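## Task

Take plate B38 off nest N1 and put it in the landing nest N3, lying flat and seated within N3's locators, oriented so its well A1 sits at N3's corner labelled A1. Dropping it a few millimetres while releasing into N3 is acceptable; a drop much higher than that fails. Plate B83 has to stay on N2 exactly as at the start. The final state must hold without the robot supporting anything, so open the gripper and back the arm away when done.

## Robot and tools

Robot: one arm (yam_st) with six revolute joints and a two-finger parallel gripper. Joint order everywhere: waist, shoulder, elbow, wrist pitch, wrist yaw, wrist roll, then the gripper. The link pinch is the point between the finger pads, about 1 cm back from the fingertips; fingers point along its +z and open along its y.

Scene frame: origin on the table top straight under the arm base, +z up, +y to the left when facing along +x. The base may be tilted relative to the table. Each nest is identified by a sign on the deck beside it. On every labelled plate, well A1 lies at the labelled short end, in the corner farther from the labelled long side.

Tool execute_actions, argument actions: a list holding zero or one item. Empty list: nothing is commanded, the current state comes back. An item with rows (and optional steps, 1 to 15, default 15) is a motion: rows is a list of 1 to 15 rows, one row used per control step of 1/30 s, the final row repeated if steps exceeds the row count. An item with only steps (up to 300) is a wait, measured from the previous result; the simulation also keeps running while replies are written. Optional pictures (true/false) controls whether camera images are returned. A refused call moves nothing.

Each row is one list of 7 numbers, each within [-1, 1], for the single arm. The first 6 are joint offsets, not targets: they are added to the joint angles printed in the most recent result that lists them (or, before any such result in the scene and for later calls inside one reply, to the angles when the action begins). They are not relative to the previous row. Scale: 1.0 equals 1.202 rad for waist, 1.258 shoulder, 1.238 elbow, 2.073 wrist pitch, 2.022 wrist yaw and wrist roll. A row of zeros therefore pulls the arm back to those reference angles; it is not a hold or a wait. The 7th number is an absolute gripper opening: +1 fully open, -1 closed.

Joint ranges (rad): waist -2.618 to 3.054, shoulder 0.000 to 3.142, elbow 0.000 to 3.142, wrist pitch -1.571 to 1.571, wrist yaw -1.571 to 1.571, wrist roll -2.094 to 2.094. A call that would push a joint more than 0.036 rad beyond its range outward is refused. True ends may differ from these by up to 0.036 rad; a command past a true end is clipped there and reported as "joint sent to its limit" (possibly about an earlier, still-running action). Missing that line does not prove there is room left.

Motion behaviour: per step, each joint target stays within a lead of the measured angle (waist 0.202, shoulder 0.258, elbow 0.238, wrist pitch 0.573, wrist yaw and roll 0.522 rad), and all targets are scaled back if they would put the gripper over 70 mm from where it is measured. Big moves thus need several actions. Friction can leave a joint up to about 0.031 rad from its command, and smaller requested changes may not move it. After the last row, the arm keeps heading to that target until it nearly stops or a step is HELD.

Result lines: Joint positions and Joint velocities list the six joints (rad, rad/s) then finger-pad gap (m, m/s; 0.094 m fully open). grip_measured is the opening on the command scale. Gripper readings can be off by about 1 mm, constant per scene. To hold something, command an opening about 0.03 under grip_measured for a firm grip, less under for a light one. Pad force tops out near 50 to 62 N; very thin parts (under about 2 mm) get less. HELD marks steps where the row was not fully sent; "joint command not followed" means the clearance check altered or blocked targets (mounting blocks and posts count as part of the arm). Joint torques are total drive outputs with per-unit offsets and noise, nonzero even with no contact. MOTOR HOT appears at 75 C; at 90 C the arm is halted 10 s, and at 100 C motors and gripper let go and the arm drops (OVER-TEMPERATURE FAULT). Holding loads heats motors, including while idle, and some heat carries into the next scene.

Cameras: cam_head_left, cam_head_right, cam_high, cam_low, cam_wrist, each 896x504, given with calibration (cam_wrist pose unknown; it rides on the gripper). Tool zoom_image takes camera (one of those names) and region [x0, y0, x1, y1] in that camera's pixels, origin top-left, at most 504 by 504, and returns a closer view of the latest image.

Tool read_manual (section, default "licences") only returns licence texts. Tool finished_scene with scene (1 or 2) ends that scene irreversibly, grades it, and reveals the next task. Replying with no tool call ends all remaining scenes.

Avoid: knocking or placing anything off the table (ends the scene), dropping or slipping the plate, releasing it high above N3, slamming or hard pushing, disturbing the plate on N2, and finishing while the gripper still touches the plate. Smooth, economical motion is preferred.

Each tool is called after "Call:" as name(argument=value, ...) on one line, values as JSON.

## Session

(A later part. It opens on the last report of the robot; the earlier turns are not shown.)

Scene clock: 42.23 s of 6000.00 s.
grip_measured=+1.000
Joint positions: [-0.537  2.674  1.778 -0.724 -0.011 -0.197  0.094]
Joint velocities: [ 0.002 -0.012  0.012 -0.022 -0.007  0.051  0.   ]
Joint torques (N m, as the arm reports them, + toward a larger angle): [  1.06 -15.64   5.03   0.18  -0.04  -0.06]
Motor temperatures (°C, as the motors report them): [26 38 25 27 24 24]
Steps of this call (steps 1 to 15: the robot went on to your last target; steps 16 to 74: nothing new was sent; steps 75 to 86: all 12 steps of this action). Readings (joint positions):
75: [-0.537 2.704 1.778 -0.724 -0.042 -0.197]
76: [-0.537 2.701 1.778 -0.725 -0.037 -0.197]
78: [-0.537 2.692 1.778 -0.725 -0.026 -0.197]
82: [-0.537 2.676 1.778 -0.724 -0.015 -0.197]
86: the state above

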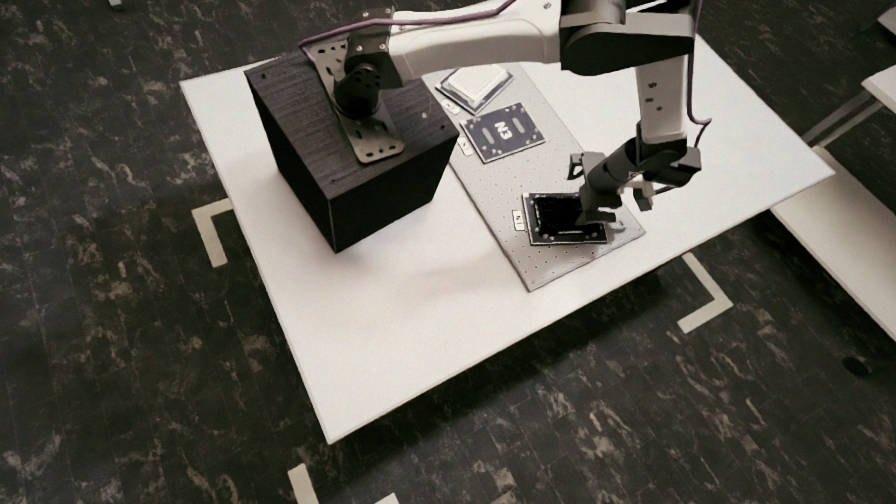

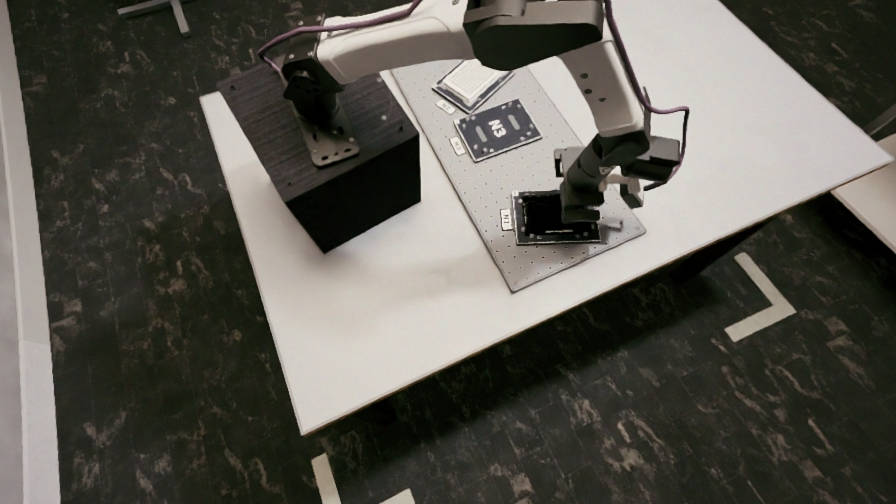

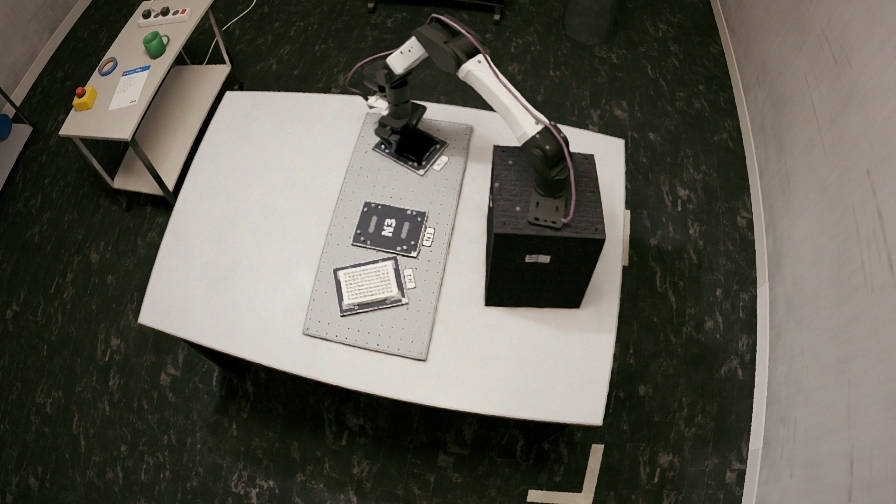

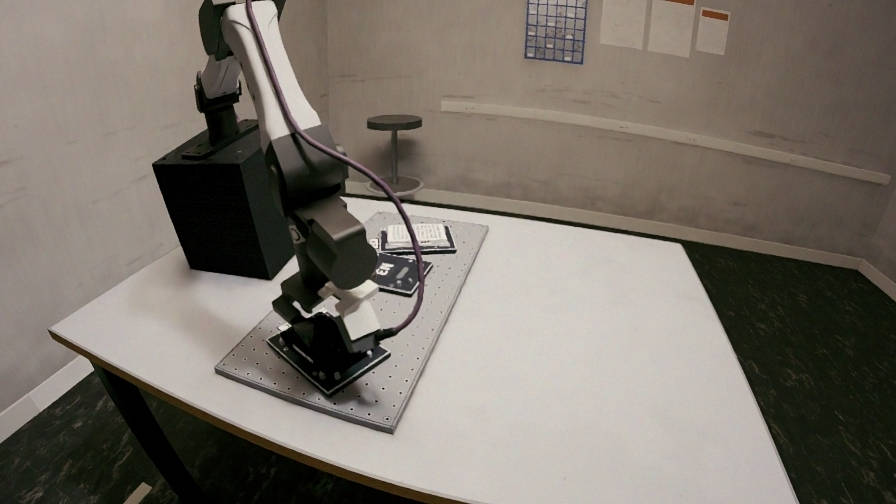

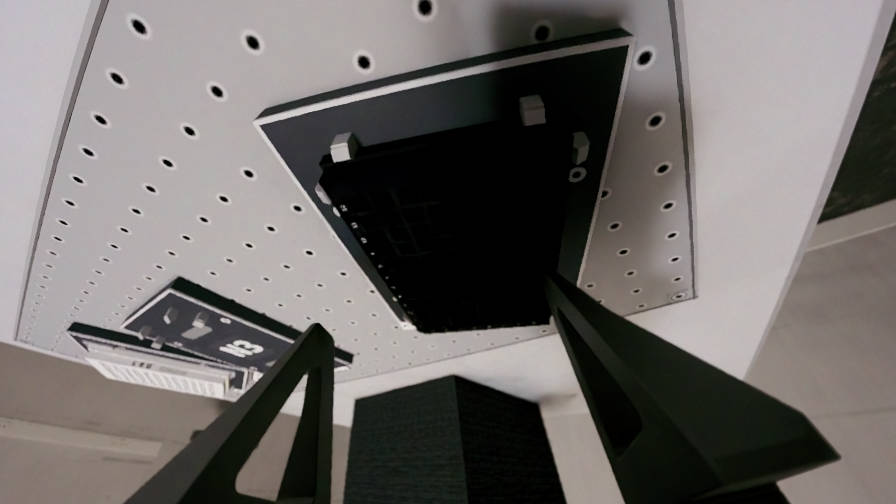

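Call:
execute_actions(actions=[{"rows":[[-0.03,-0.025,0,0.005,0.005,0.012,1],[-0.062,-0.03,0,0.015,0.008,0.025,1]],"steps":15}])

Call:
zoom_image(camera="cam_low", region=[240, 220, 440, 410])

Call:
zoom_image(camera="cam_high", region=[330, 60, 490, 200])

Scene clock: 51.27 s of 6000.00 s.
grip_measured=+1.000
Joint positions: [-0.617  2.66   1.778 -0.702  0.002 -0.158  0.094]
Joint velocities: [ 0.017  0.002  0.007 -0.007  0.037 -0.022  0.   ]
Joint torques (N m, as the arm reports them, + toward a larger angle): [  1.4  -16.21   5.05   0.32  -0.11   0.  ]
Motor temperatures (°C, as the motors report them): [26 43 25 26 24 24]
Steps of this call (steps 1 to 15: the robot went on to your last target; steps 16 to 90: nothing new was sent; then 5.53 s passed at rest; steps 91 to 105: all 15 steps of this action). Readings (joint positions):
91: [-0.540 2.674 1.778 -0.724 -0.008 -0.195]
92: [-0.547 2.674 1.778 -0.722 -0.009 -0.189]
94: [-0.573 2.674 1.778 -0.714 -0.008 -0.178]
98: [-0.620 2.665 1.778 -0.707 -0.000 -0.164]
105: the state above

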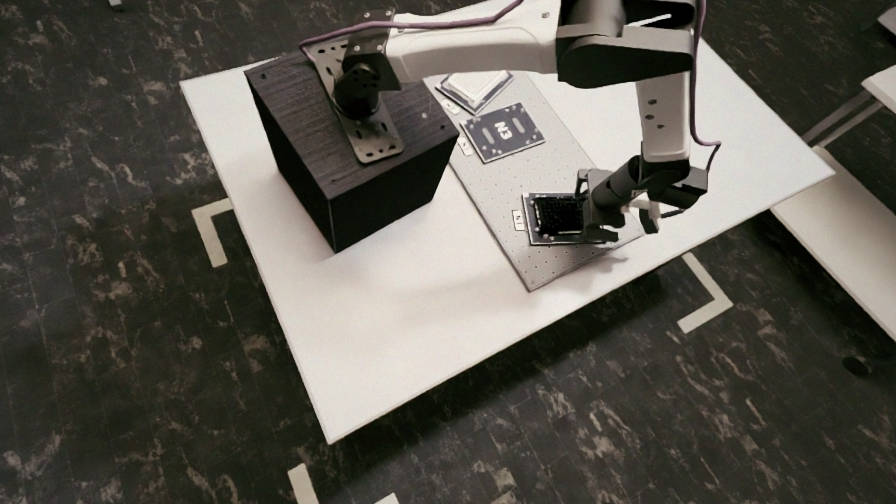

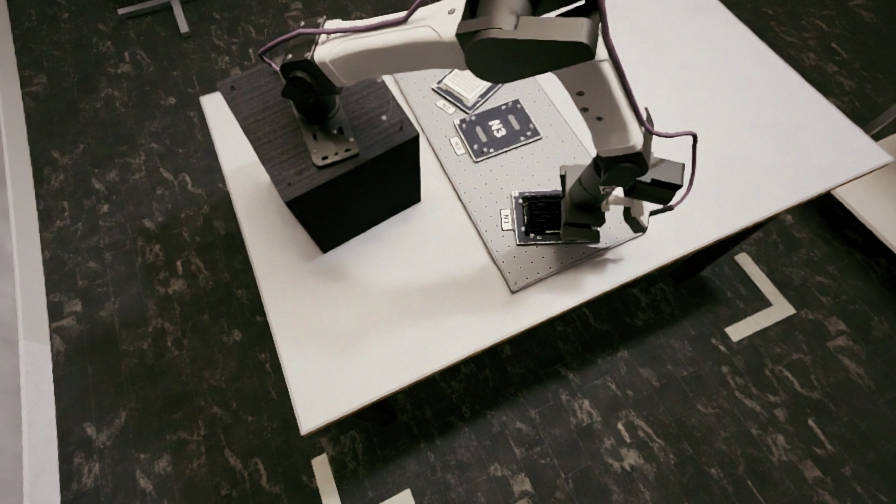

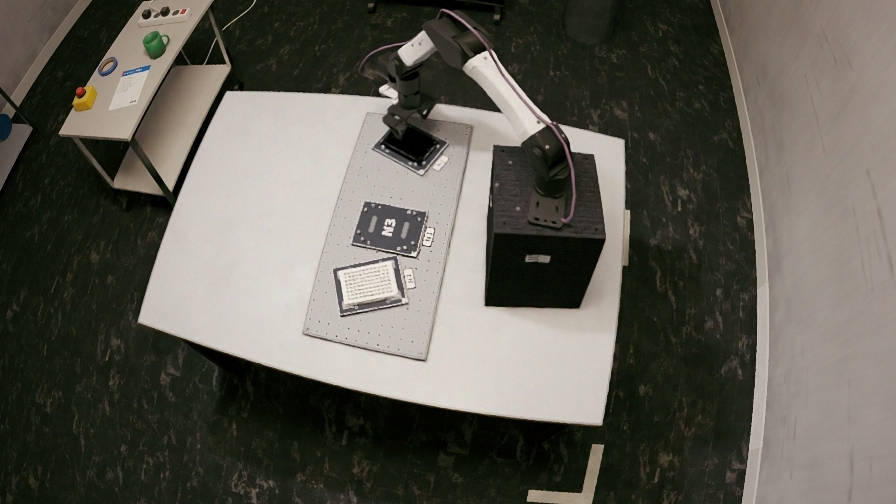

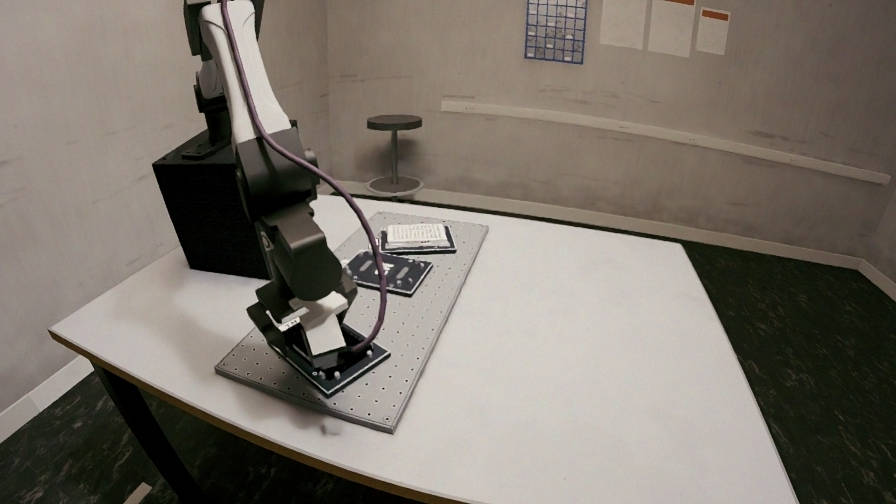

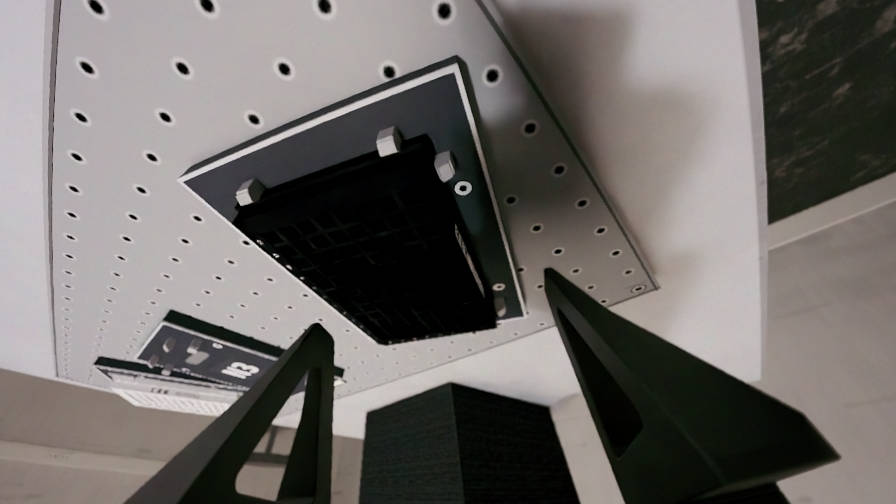

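Region (240, 220, 440, 410) of cam_low's 896x504 image, scaled by 2.520, with more detail than that image has; it fills the top 479 rows of this view, and the rest is white.

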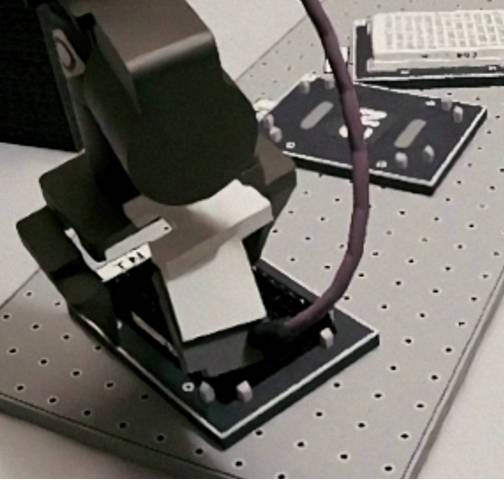

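Region (330, 60, 490, 200) of cam_high's 896x504 image, scaled by 3.150, with more detail than that image has; it fills the top 441 rows of this view, and the rest is white.

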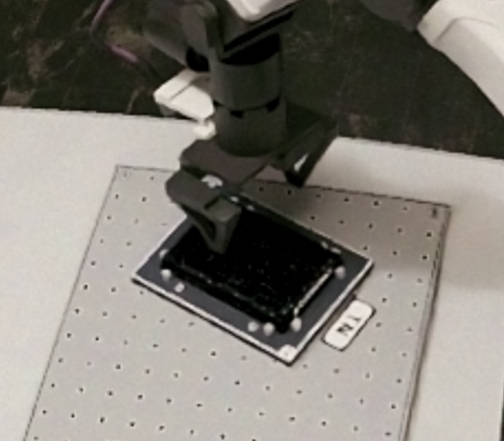

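Call:
execute_actions(actions=[{"rows":[[0.016,-0.02,-0.04,0.013,0,0.01,1],[0.034,-0.036,-0.082,0.027,0,0.021,1]],"steps":15}])

Call:
zoom_image(camera="cam_low", region=[240, 220, 440, 410])

Call:
zoom_image(camera="cam_high", region=[330, 60, 490, 200])

Scene clock: 56.27 s of 6000.00 s.
grip_measured=+1.000
Joint positions: [-0.575  2.637  1.689 -0.658  0.002 -0.127  0.094]
Joint velocities: [-0.007 -0.017 -0.012 -0.007  0.081  0.051  0.   ]
Joint torques (N m, as the arm reports them, + toward a larger angle): [  1.1  -15.72   3.76   0.26  -0.17  -0.02]
Motor temperatures (°C, as the motors report them): [26 46 25 26 24 24]
Steps of this call (steps 1 to 15: the robot went on to your last target; steps 16 to 90: nothing new was sent; then 1.50 s passed at rest; steps 91 to 105: all 15 steps of this action). Readings (joint positions):
91: [-0.616 2.658 1.772 -0.695 0.002 -0.155]
92: [-0.612 2.651 1.752 -0.679 0.002 -0.149]
94: [-0.599 2.637 1.712 -0.671 0.002 -0.140]
98: [-0.576 2.637 1.689 -0.670 0.002 -0.132]
105: the state above

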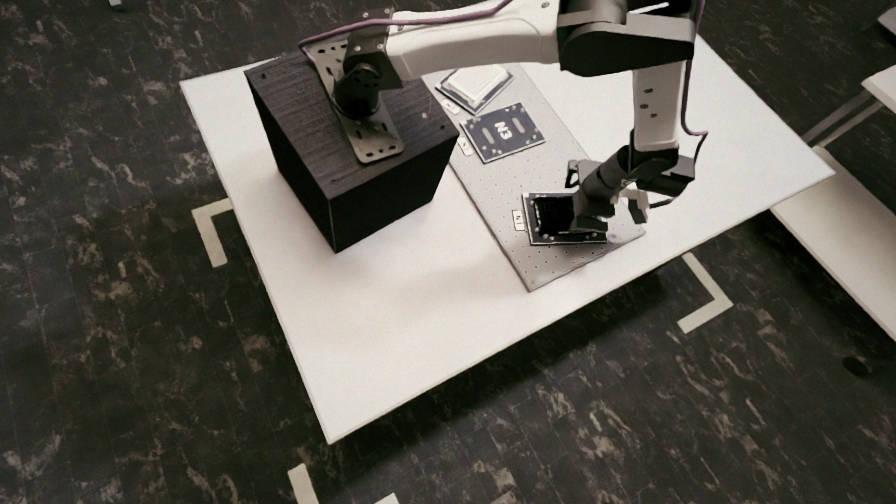

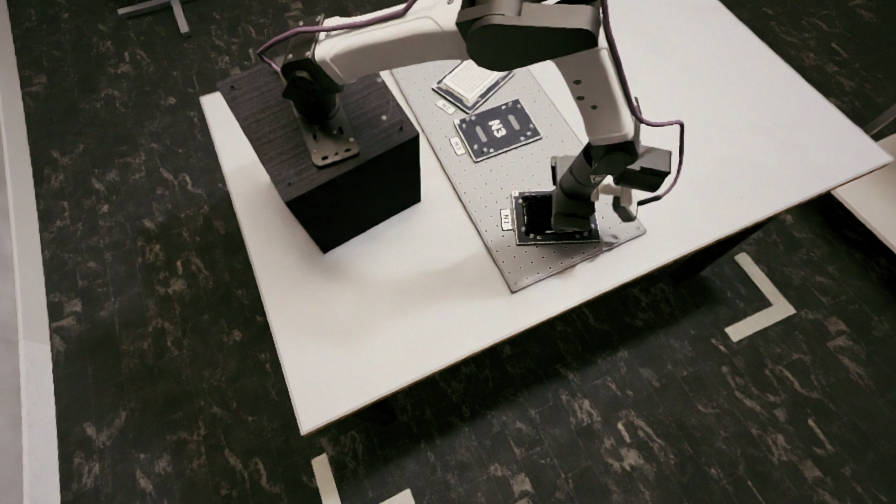

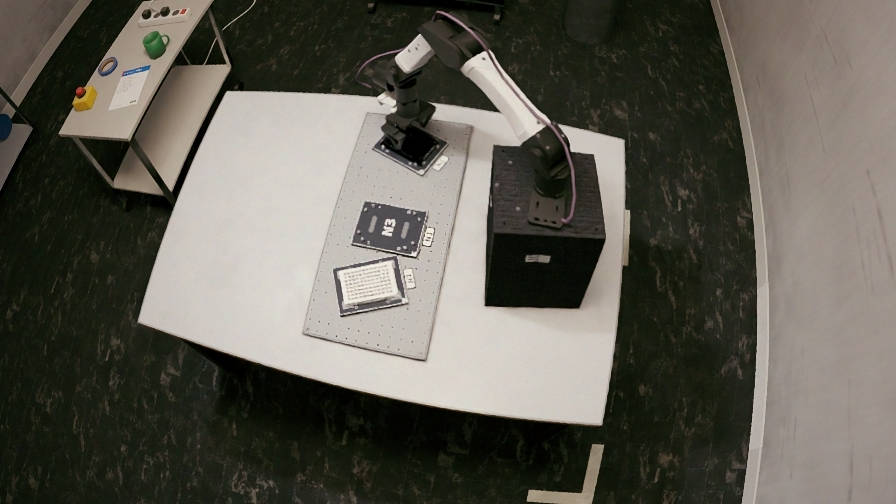

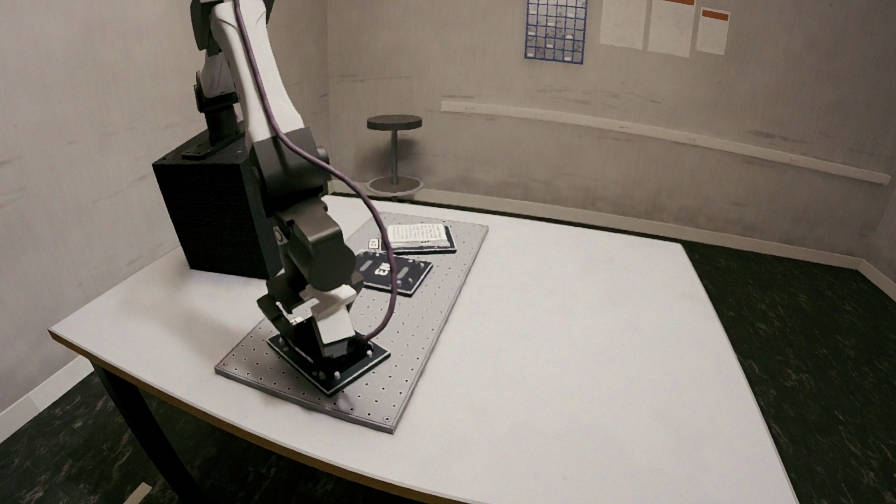

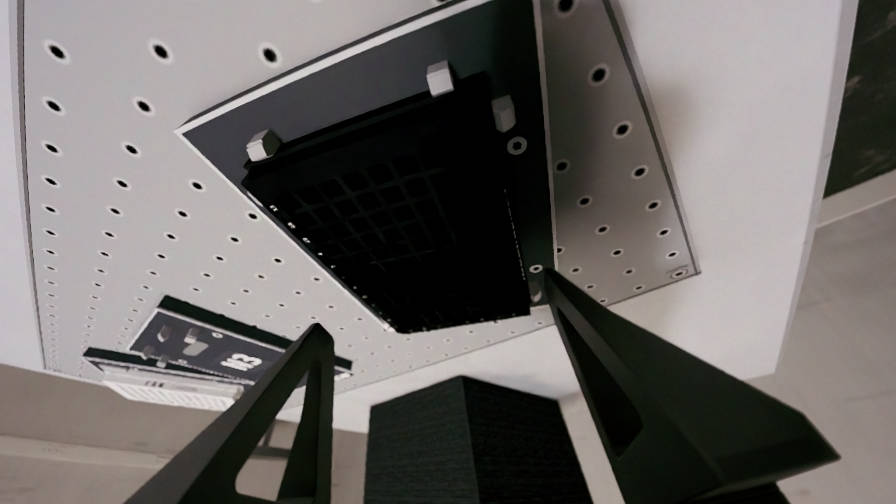

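Region (240, 220, 440, 410) of cam_low's 896x504 image, scaled by 2.520, with more detail than that image has; it fills the top 479 rows of this view, and the rest is white.

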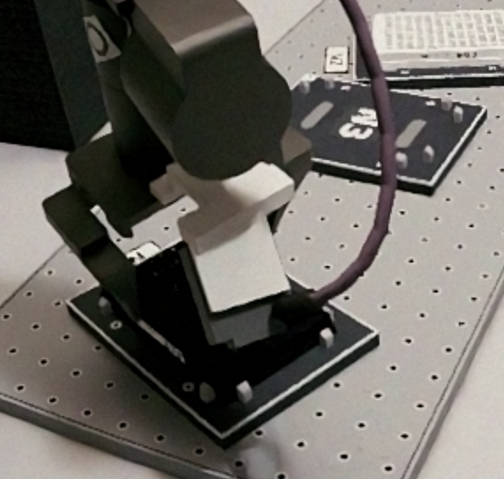

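Region (330, 60, 490, 200) of cam_high's 896x504 image, scaled by 3.150, with more detail than that image has; it fills the top 441 rows of this view, and the rest is white.

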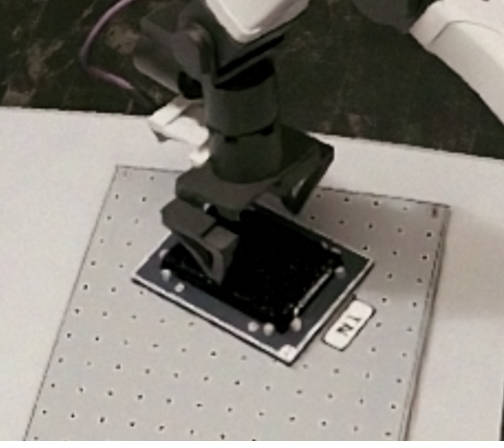

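Call:
execute_actions(actions=[{"rows":[[0,0.028,0,0.012,0,0,1]],"steps":12}])

Call:
zoom_image(camera="cam_low", region=[240, 220, 440, 410])

Call:
zoom_image(camera="cam_high", region=[330, 60, 490, 200])

Scene clock: 61.17 s of 6000.00 s.
grip_measured=+1.000
Joint positions: [-0.575  2.653  1.689 -0.644  0.002 -0.125  0.094]
Joint velocities: [-0.007 -0.007 -0.027 -0.051 -0.007 -0.051  0.   ]
Joint torques (N m, as the arm reports them, + toward a larger angle): [  1.02 -12.63   4.58   0.24  -0.15  -0.12]
Motor temperatures (°C, as the motors report them): [26 48 25 26 24 24]
Steps of this call (steps 1 to 15: the robot went on to your last target; steps 16 to 90: nothing new was sent; then 1.50 s passed at rest; steps 91 to 102: all 12 steps of this action). Readings (joint positions):
91: [-0.575 2.638 1.689 -0.653 0.002 -0.125]
92: [-0.575 2.640 1.689 -0.650 0.002 -0.125]
94: [-0.575 2.645 1.689 -0.646 0.002 -0.125]
98: [-0.575 2.653 1.689 -0.645 0.002 -0.125]
102: the state above

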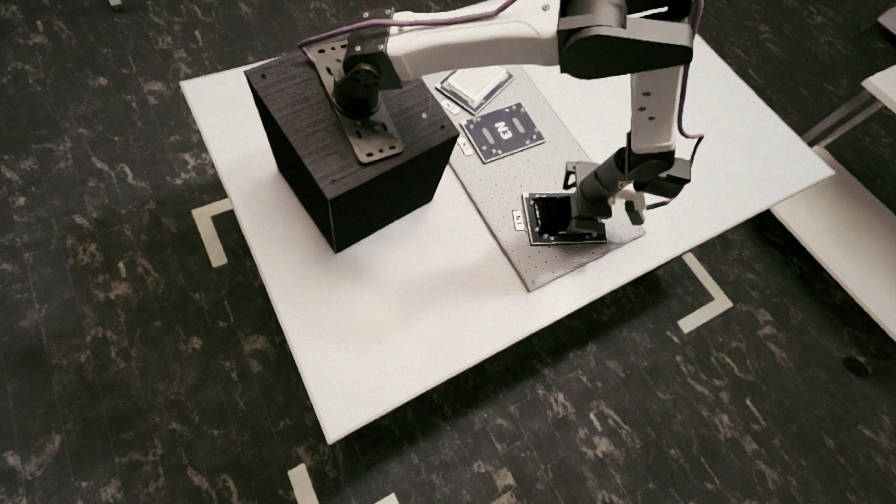

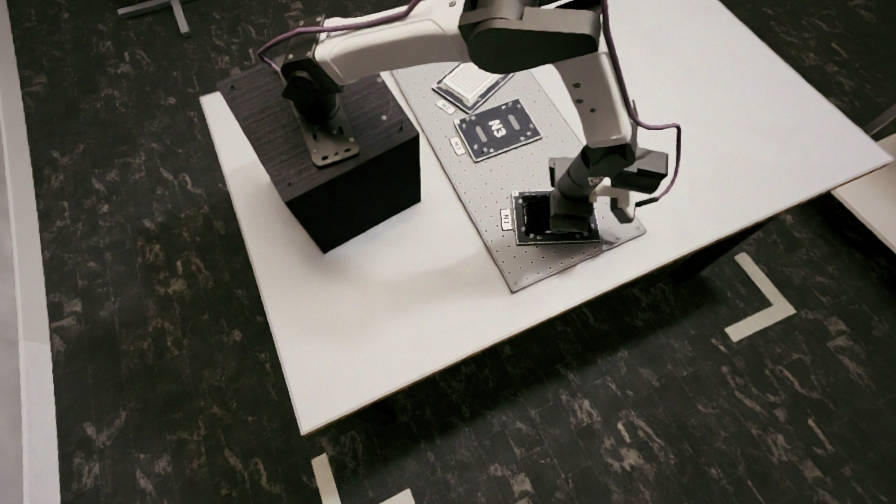

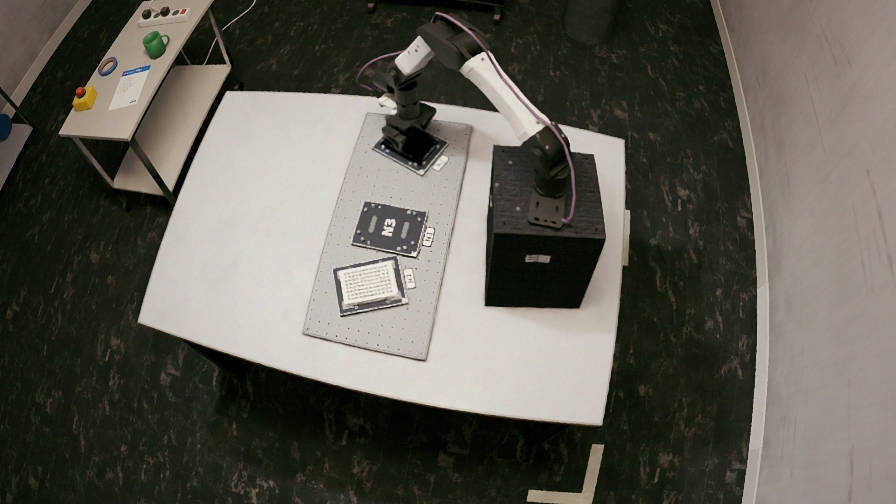

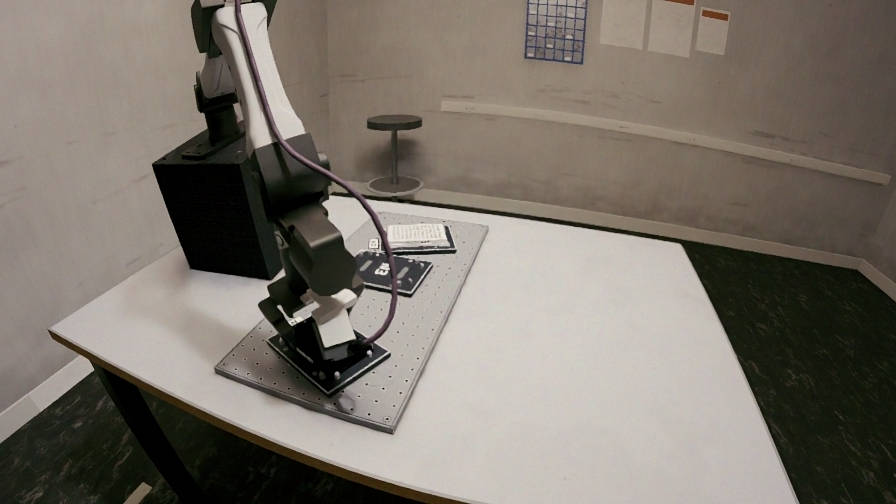

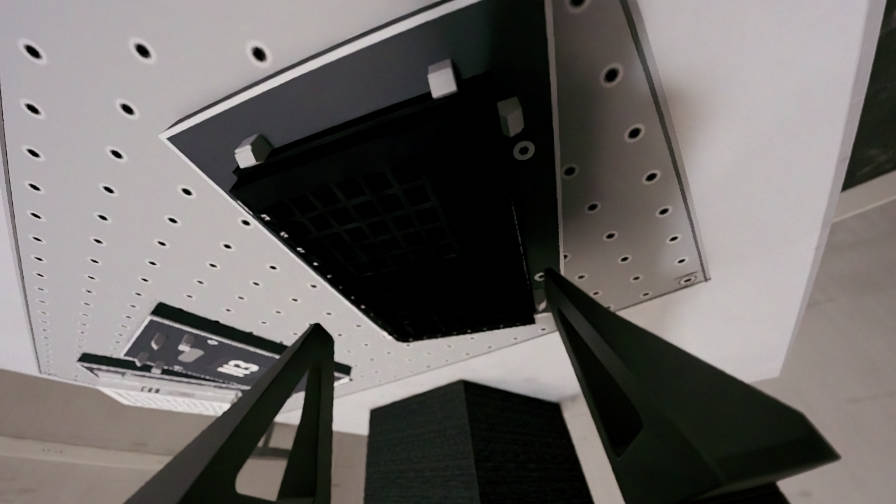

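Region (240, 220, 440, 410) of cam_low's 896x504 image, scaled by 2.520, with more detail than that image has; it fills the top 479 rows of this view, and the rest is white.

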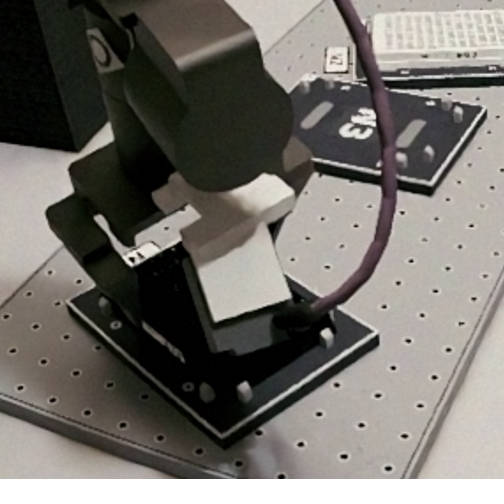

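Region (330, 60, 490, 200) of cam_high's 896x504 image, scaled by 3.150, with more detail than that image has; it fills the top 441 rows of this view, and the rest is white.

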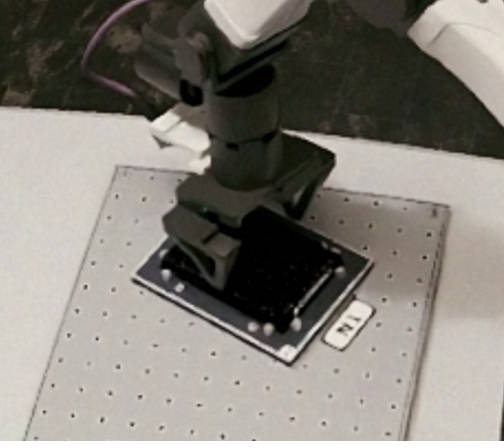

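Call:
execute_actions(actions=[{"rows":[[0,0.035,0,0.016,0,0,1]],"steps":12}])

Call:
zoom_image(camera="cam_low", region=[240, 220, 440, 410])

Call:
zoom_image(camera="cam_high", region=[330, 60, 490, 200])

Scene clock: 64.13 s of 6000.00 s.
grip_measured=+1.000
Joint positions: [-0.575  2.682  1.689 -0.622  0.002 -0.125  0.094]
Joint velocities: [ 0.007 -0.002  0.002  0.066 -0.066  0.007  0.   ]
Joint torques (N m, as the arm reports them, + toward a larger angle): [  1.05 -12.92   4.59   0.19  -0.15  -0.11]
Motor temperatures (°C, as the motors report them): [26 48 25 26 24 24]
Steps of this call (steps 1 to 15: the robot went on to your last target; steps 16 to 77: nothing new was sent; steps 78 to 89: all 12 steps of this action). Readings (joint positions):
78: [-0.575 2.656 1.689 -0.639 0.002 -0.125]
79: [-0.575 2.659 1.689 -0.633 0.002 -0.125]
81: [-0.575 2.668 1.689 -0.626 0.002 -0.125]
85: [-0.575 2.681 1.689 -0.624 0.002 -0.125]
89: the state above

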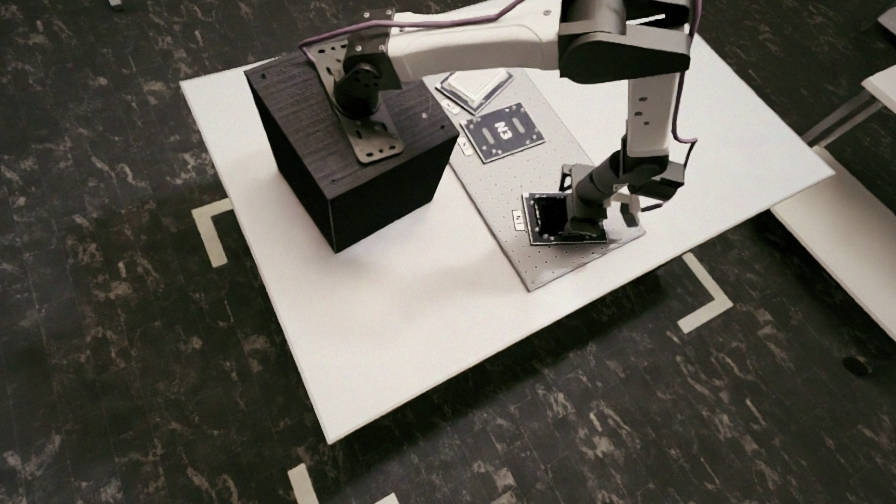

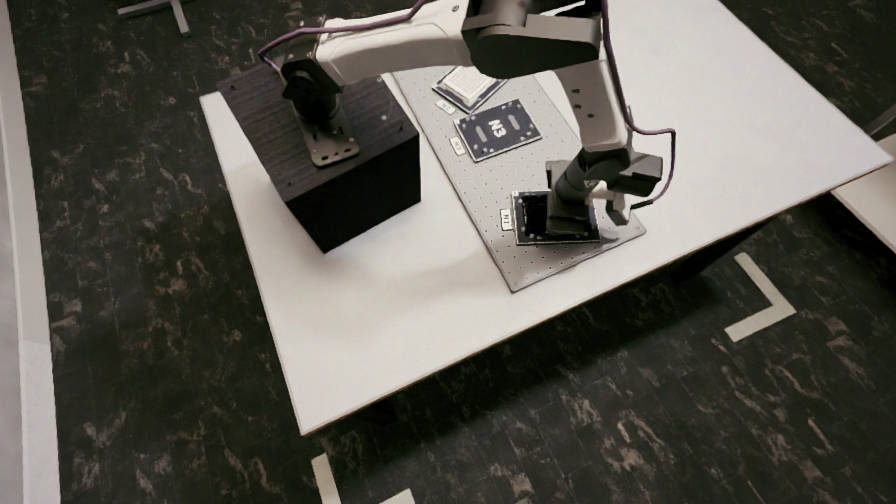

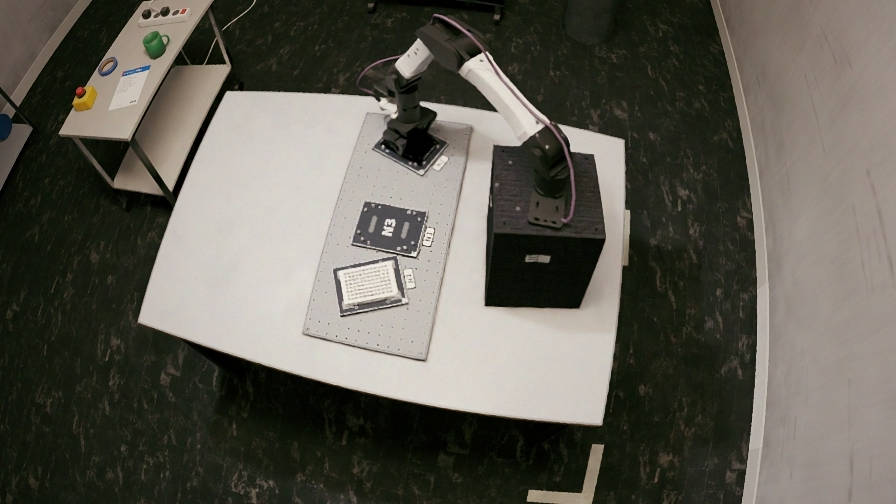

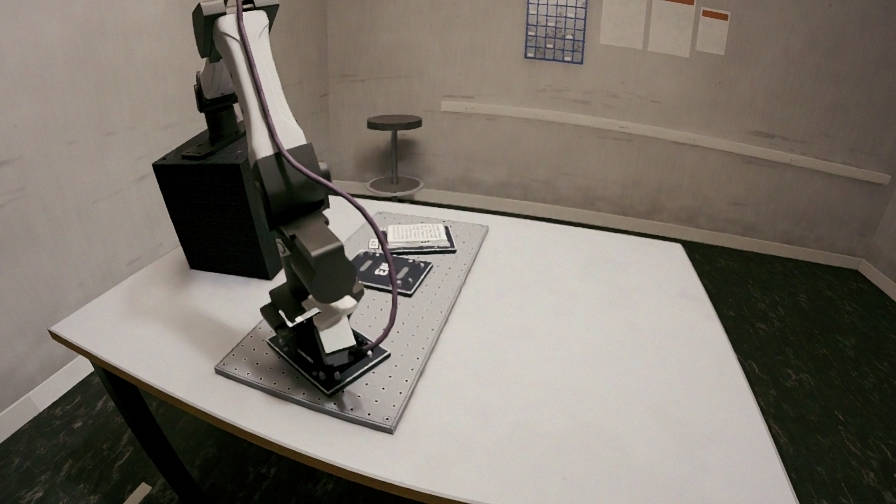

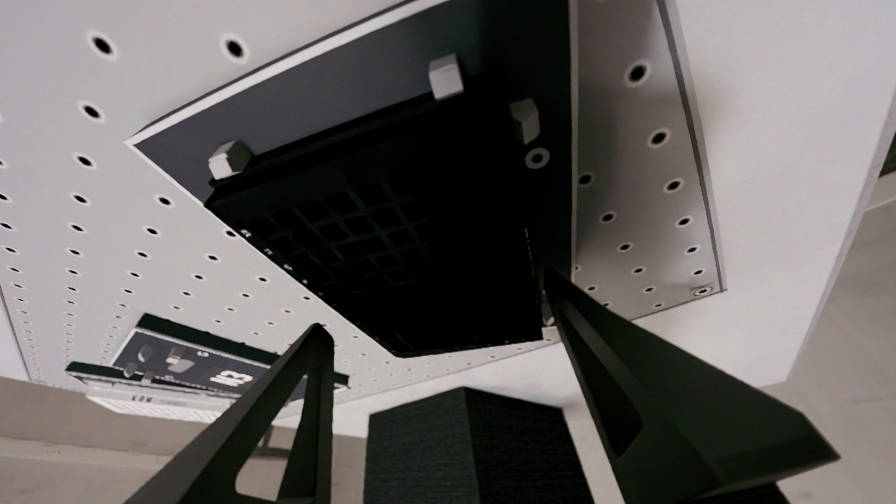

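Region (240, 220, 440, 410) of cam_low's 896x504 image, scaled by 2.520, with more detail than that image has; it fills the top 479 rows of this view, and the rest is white.

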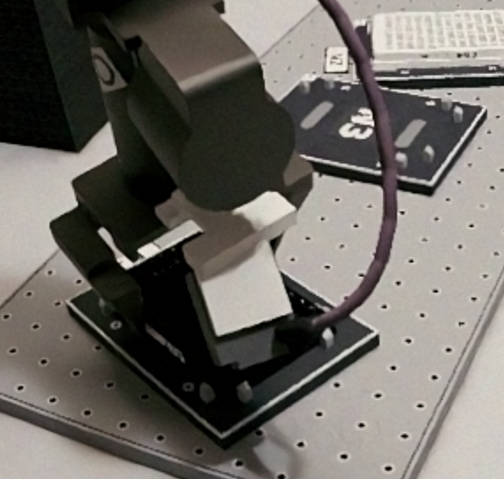

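Region (330, 60, 490, 200) of cam_high's 896x504 image, scaled by 3.150, with more detail than that image has; it fills the top 441 rows of this view, and the rest is white.

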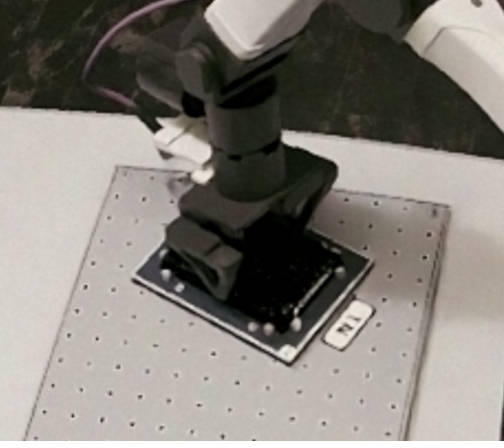

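Call:
execute_actions(actions=[{"rows":[[0.02,0,0,0,0,0.01,1],[0.02,0,0,0,0,0.01,1],[0.02,0,0,0,0,0.01,1],[0.02,0,0,0,0,0.01,1],[0.02,0,0,0,0,0.01,1],[0.02,0,0,0,0,0.01,1],[0.02,0.025,0,0.012,0,0.01,1]],"steps":15}])

Call:
zoom_image(camera="cam_low", region=[240, 220, 440, 410])

Scene clock: 66.13 s of 6000.00 s.
grip_measured=+1.000
Joint positions: [-0.559  2.688  1.689 -0.61   0.011 -0.114  0.094]
Joint velocities: [ 0.007 -0.007  0.002  0.007  0.022 -0.022  0.   ]
Joint torques (N m, as the arm reports them, + toward a larger angle): [  1.64 -12.1    4.44   0.29  -0.25   0.03]
Motor temperatures (°C, as the motors report them): [26 48 25 26 24 24]
Steps of this call (steps 1 to 15: the robot went on to your last target; steps 16 to 45: nothing new was sent; steps 46 to 60: all 15 steps of this action). Readings (joint positions):
46: [-0.573 2.682 1.689 -0.620 0.003 -0.123]
47: [-0.571 2.682 1.689 -0.620 0.003 -0.121]
49: [-0.563 2.682 1.689 -0.620 0.003 -0.119]
53: [-0.559 2.682 1.689 -0.619 0.010 -0.115]
60: the state above

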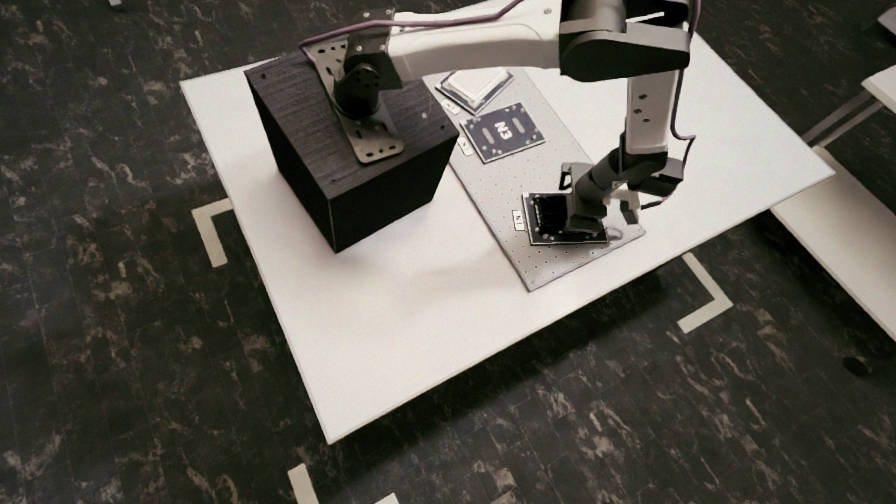

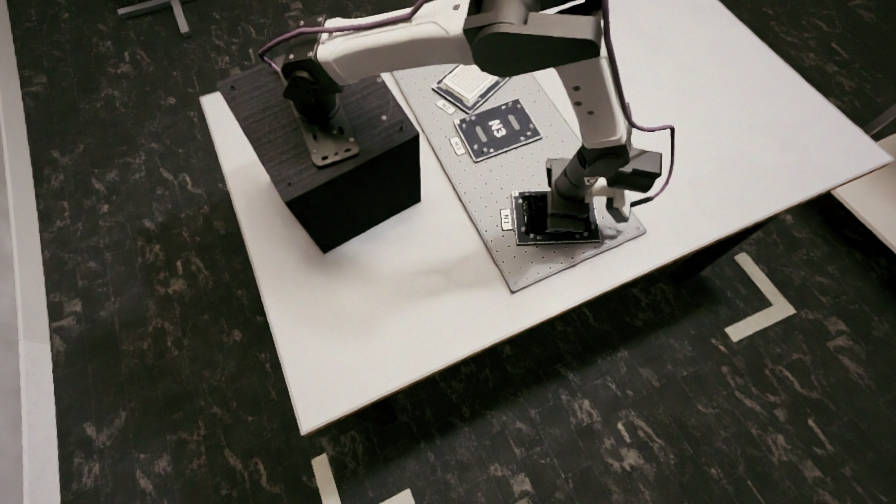

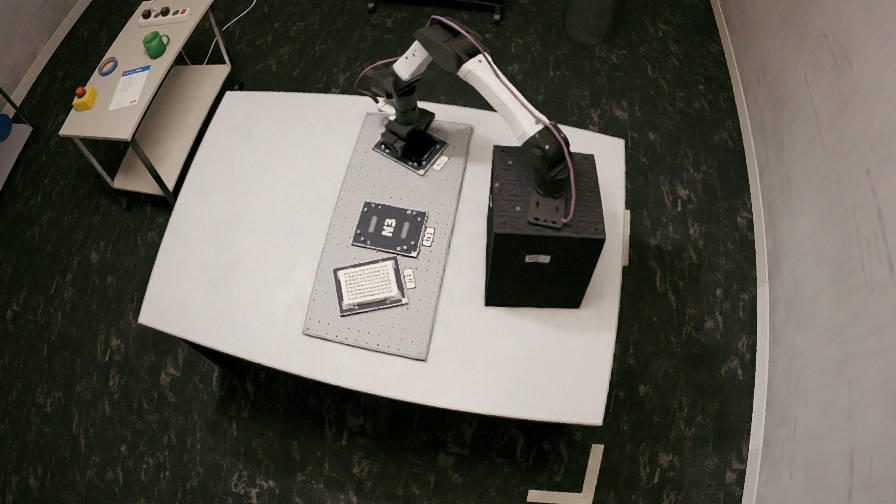

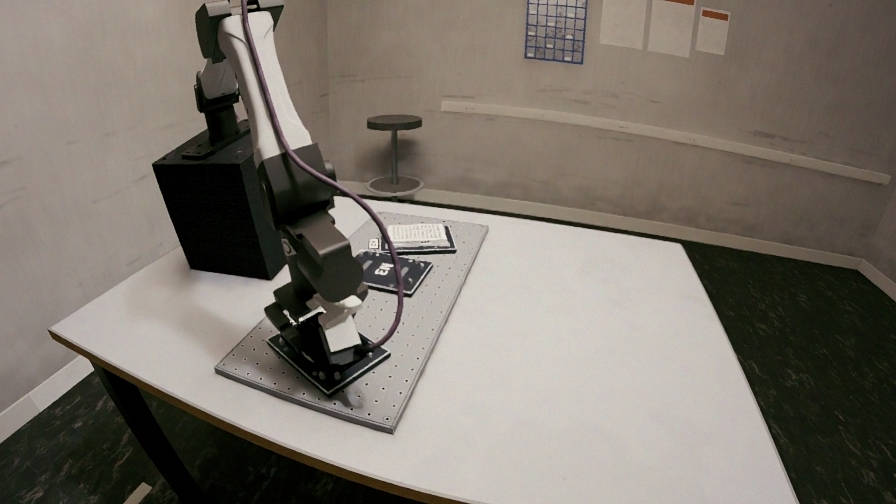

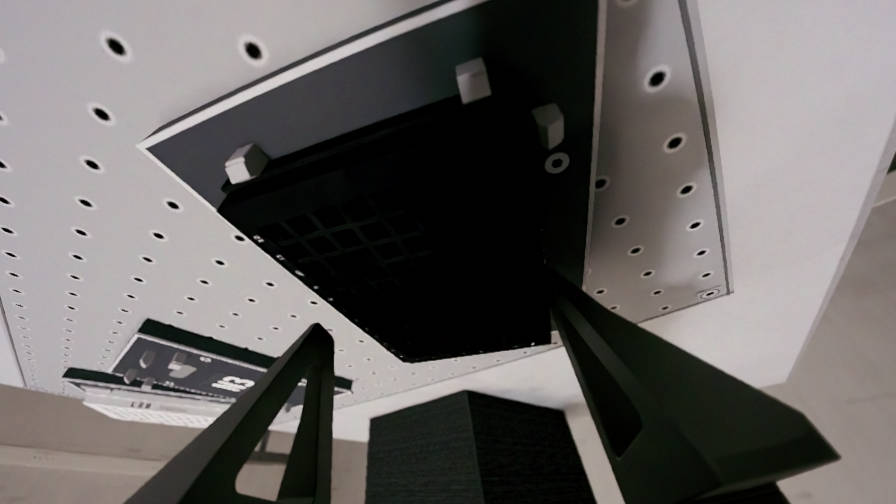

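Region (240, 220, 440, 410) of cam_low's 896x504 image, scaled by 2.520, with more detail than that image has; it fills the top 479 rows of this view, and the rest is white.

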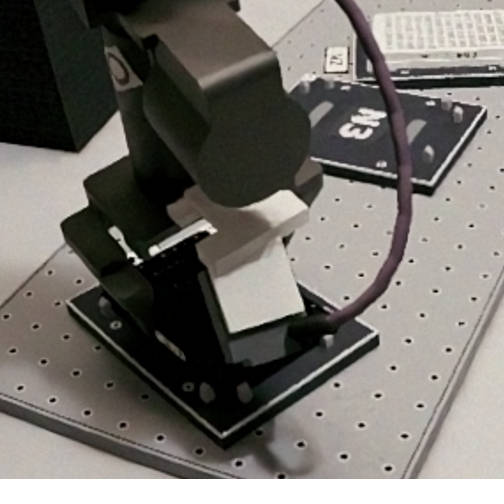

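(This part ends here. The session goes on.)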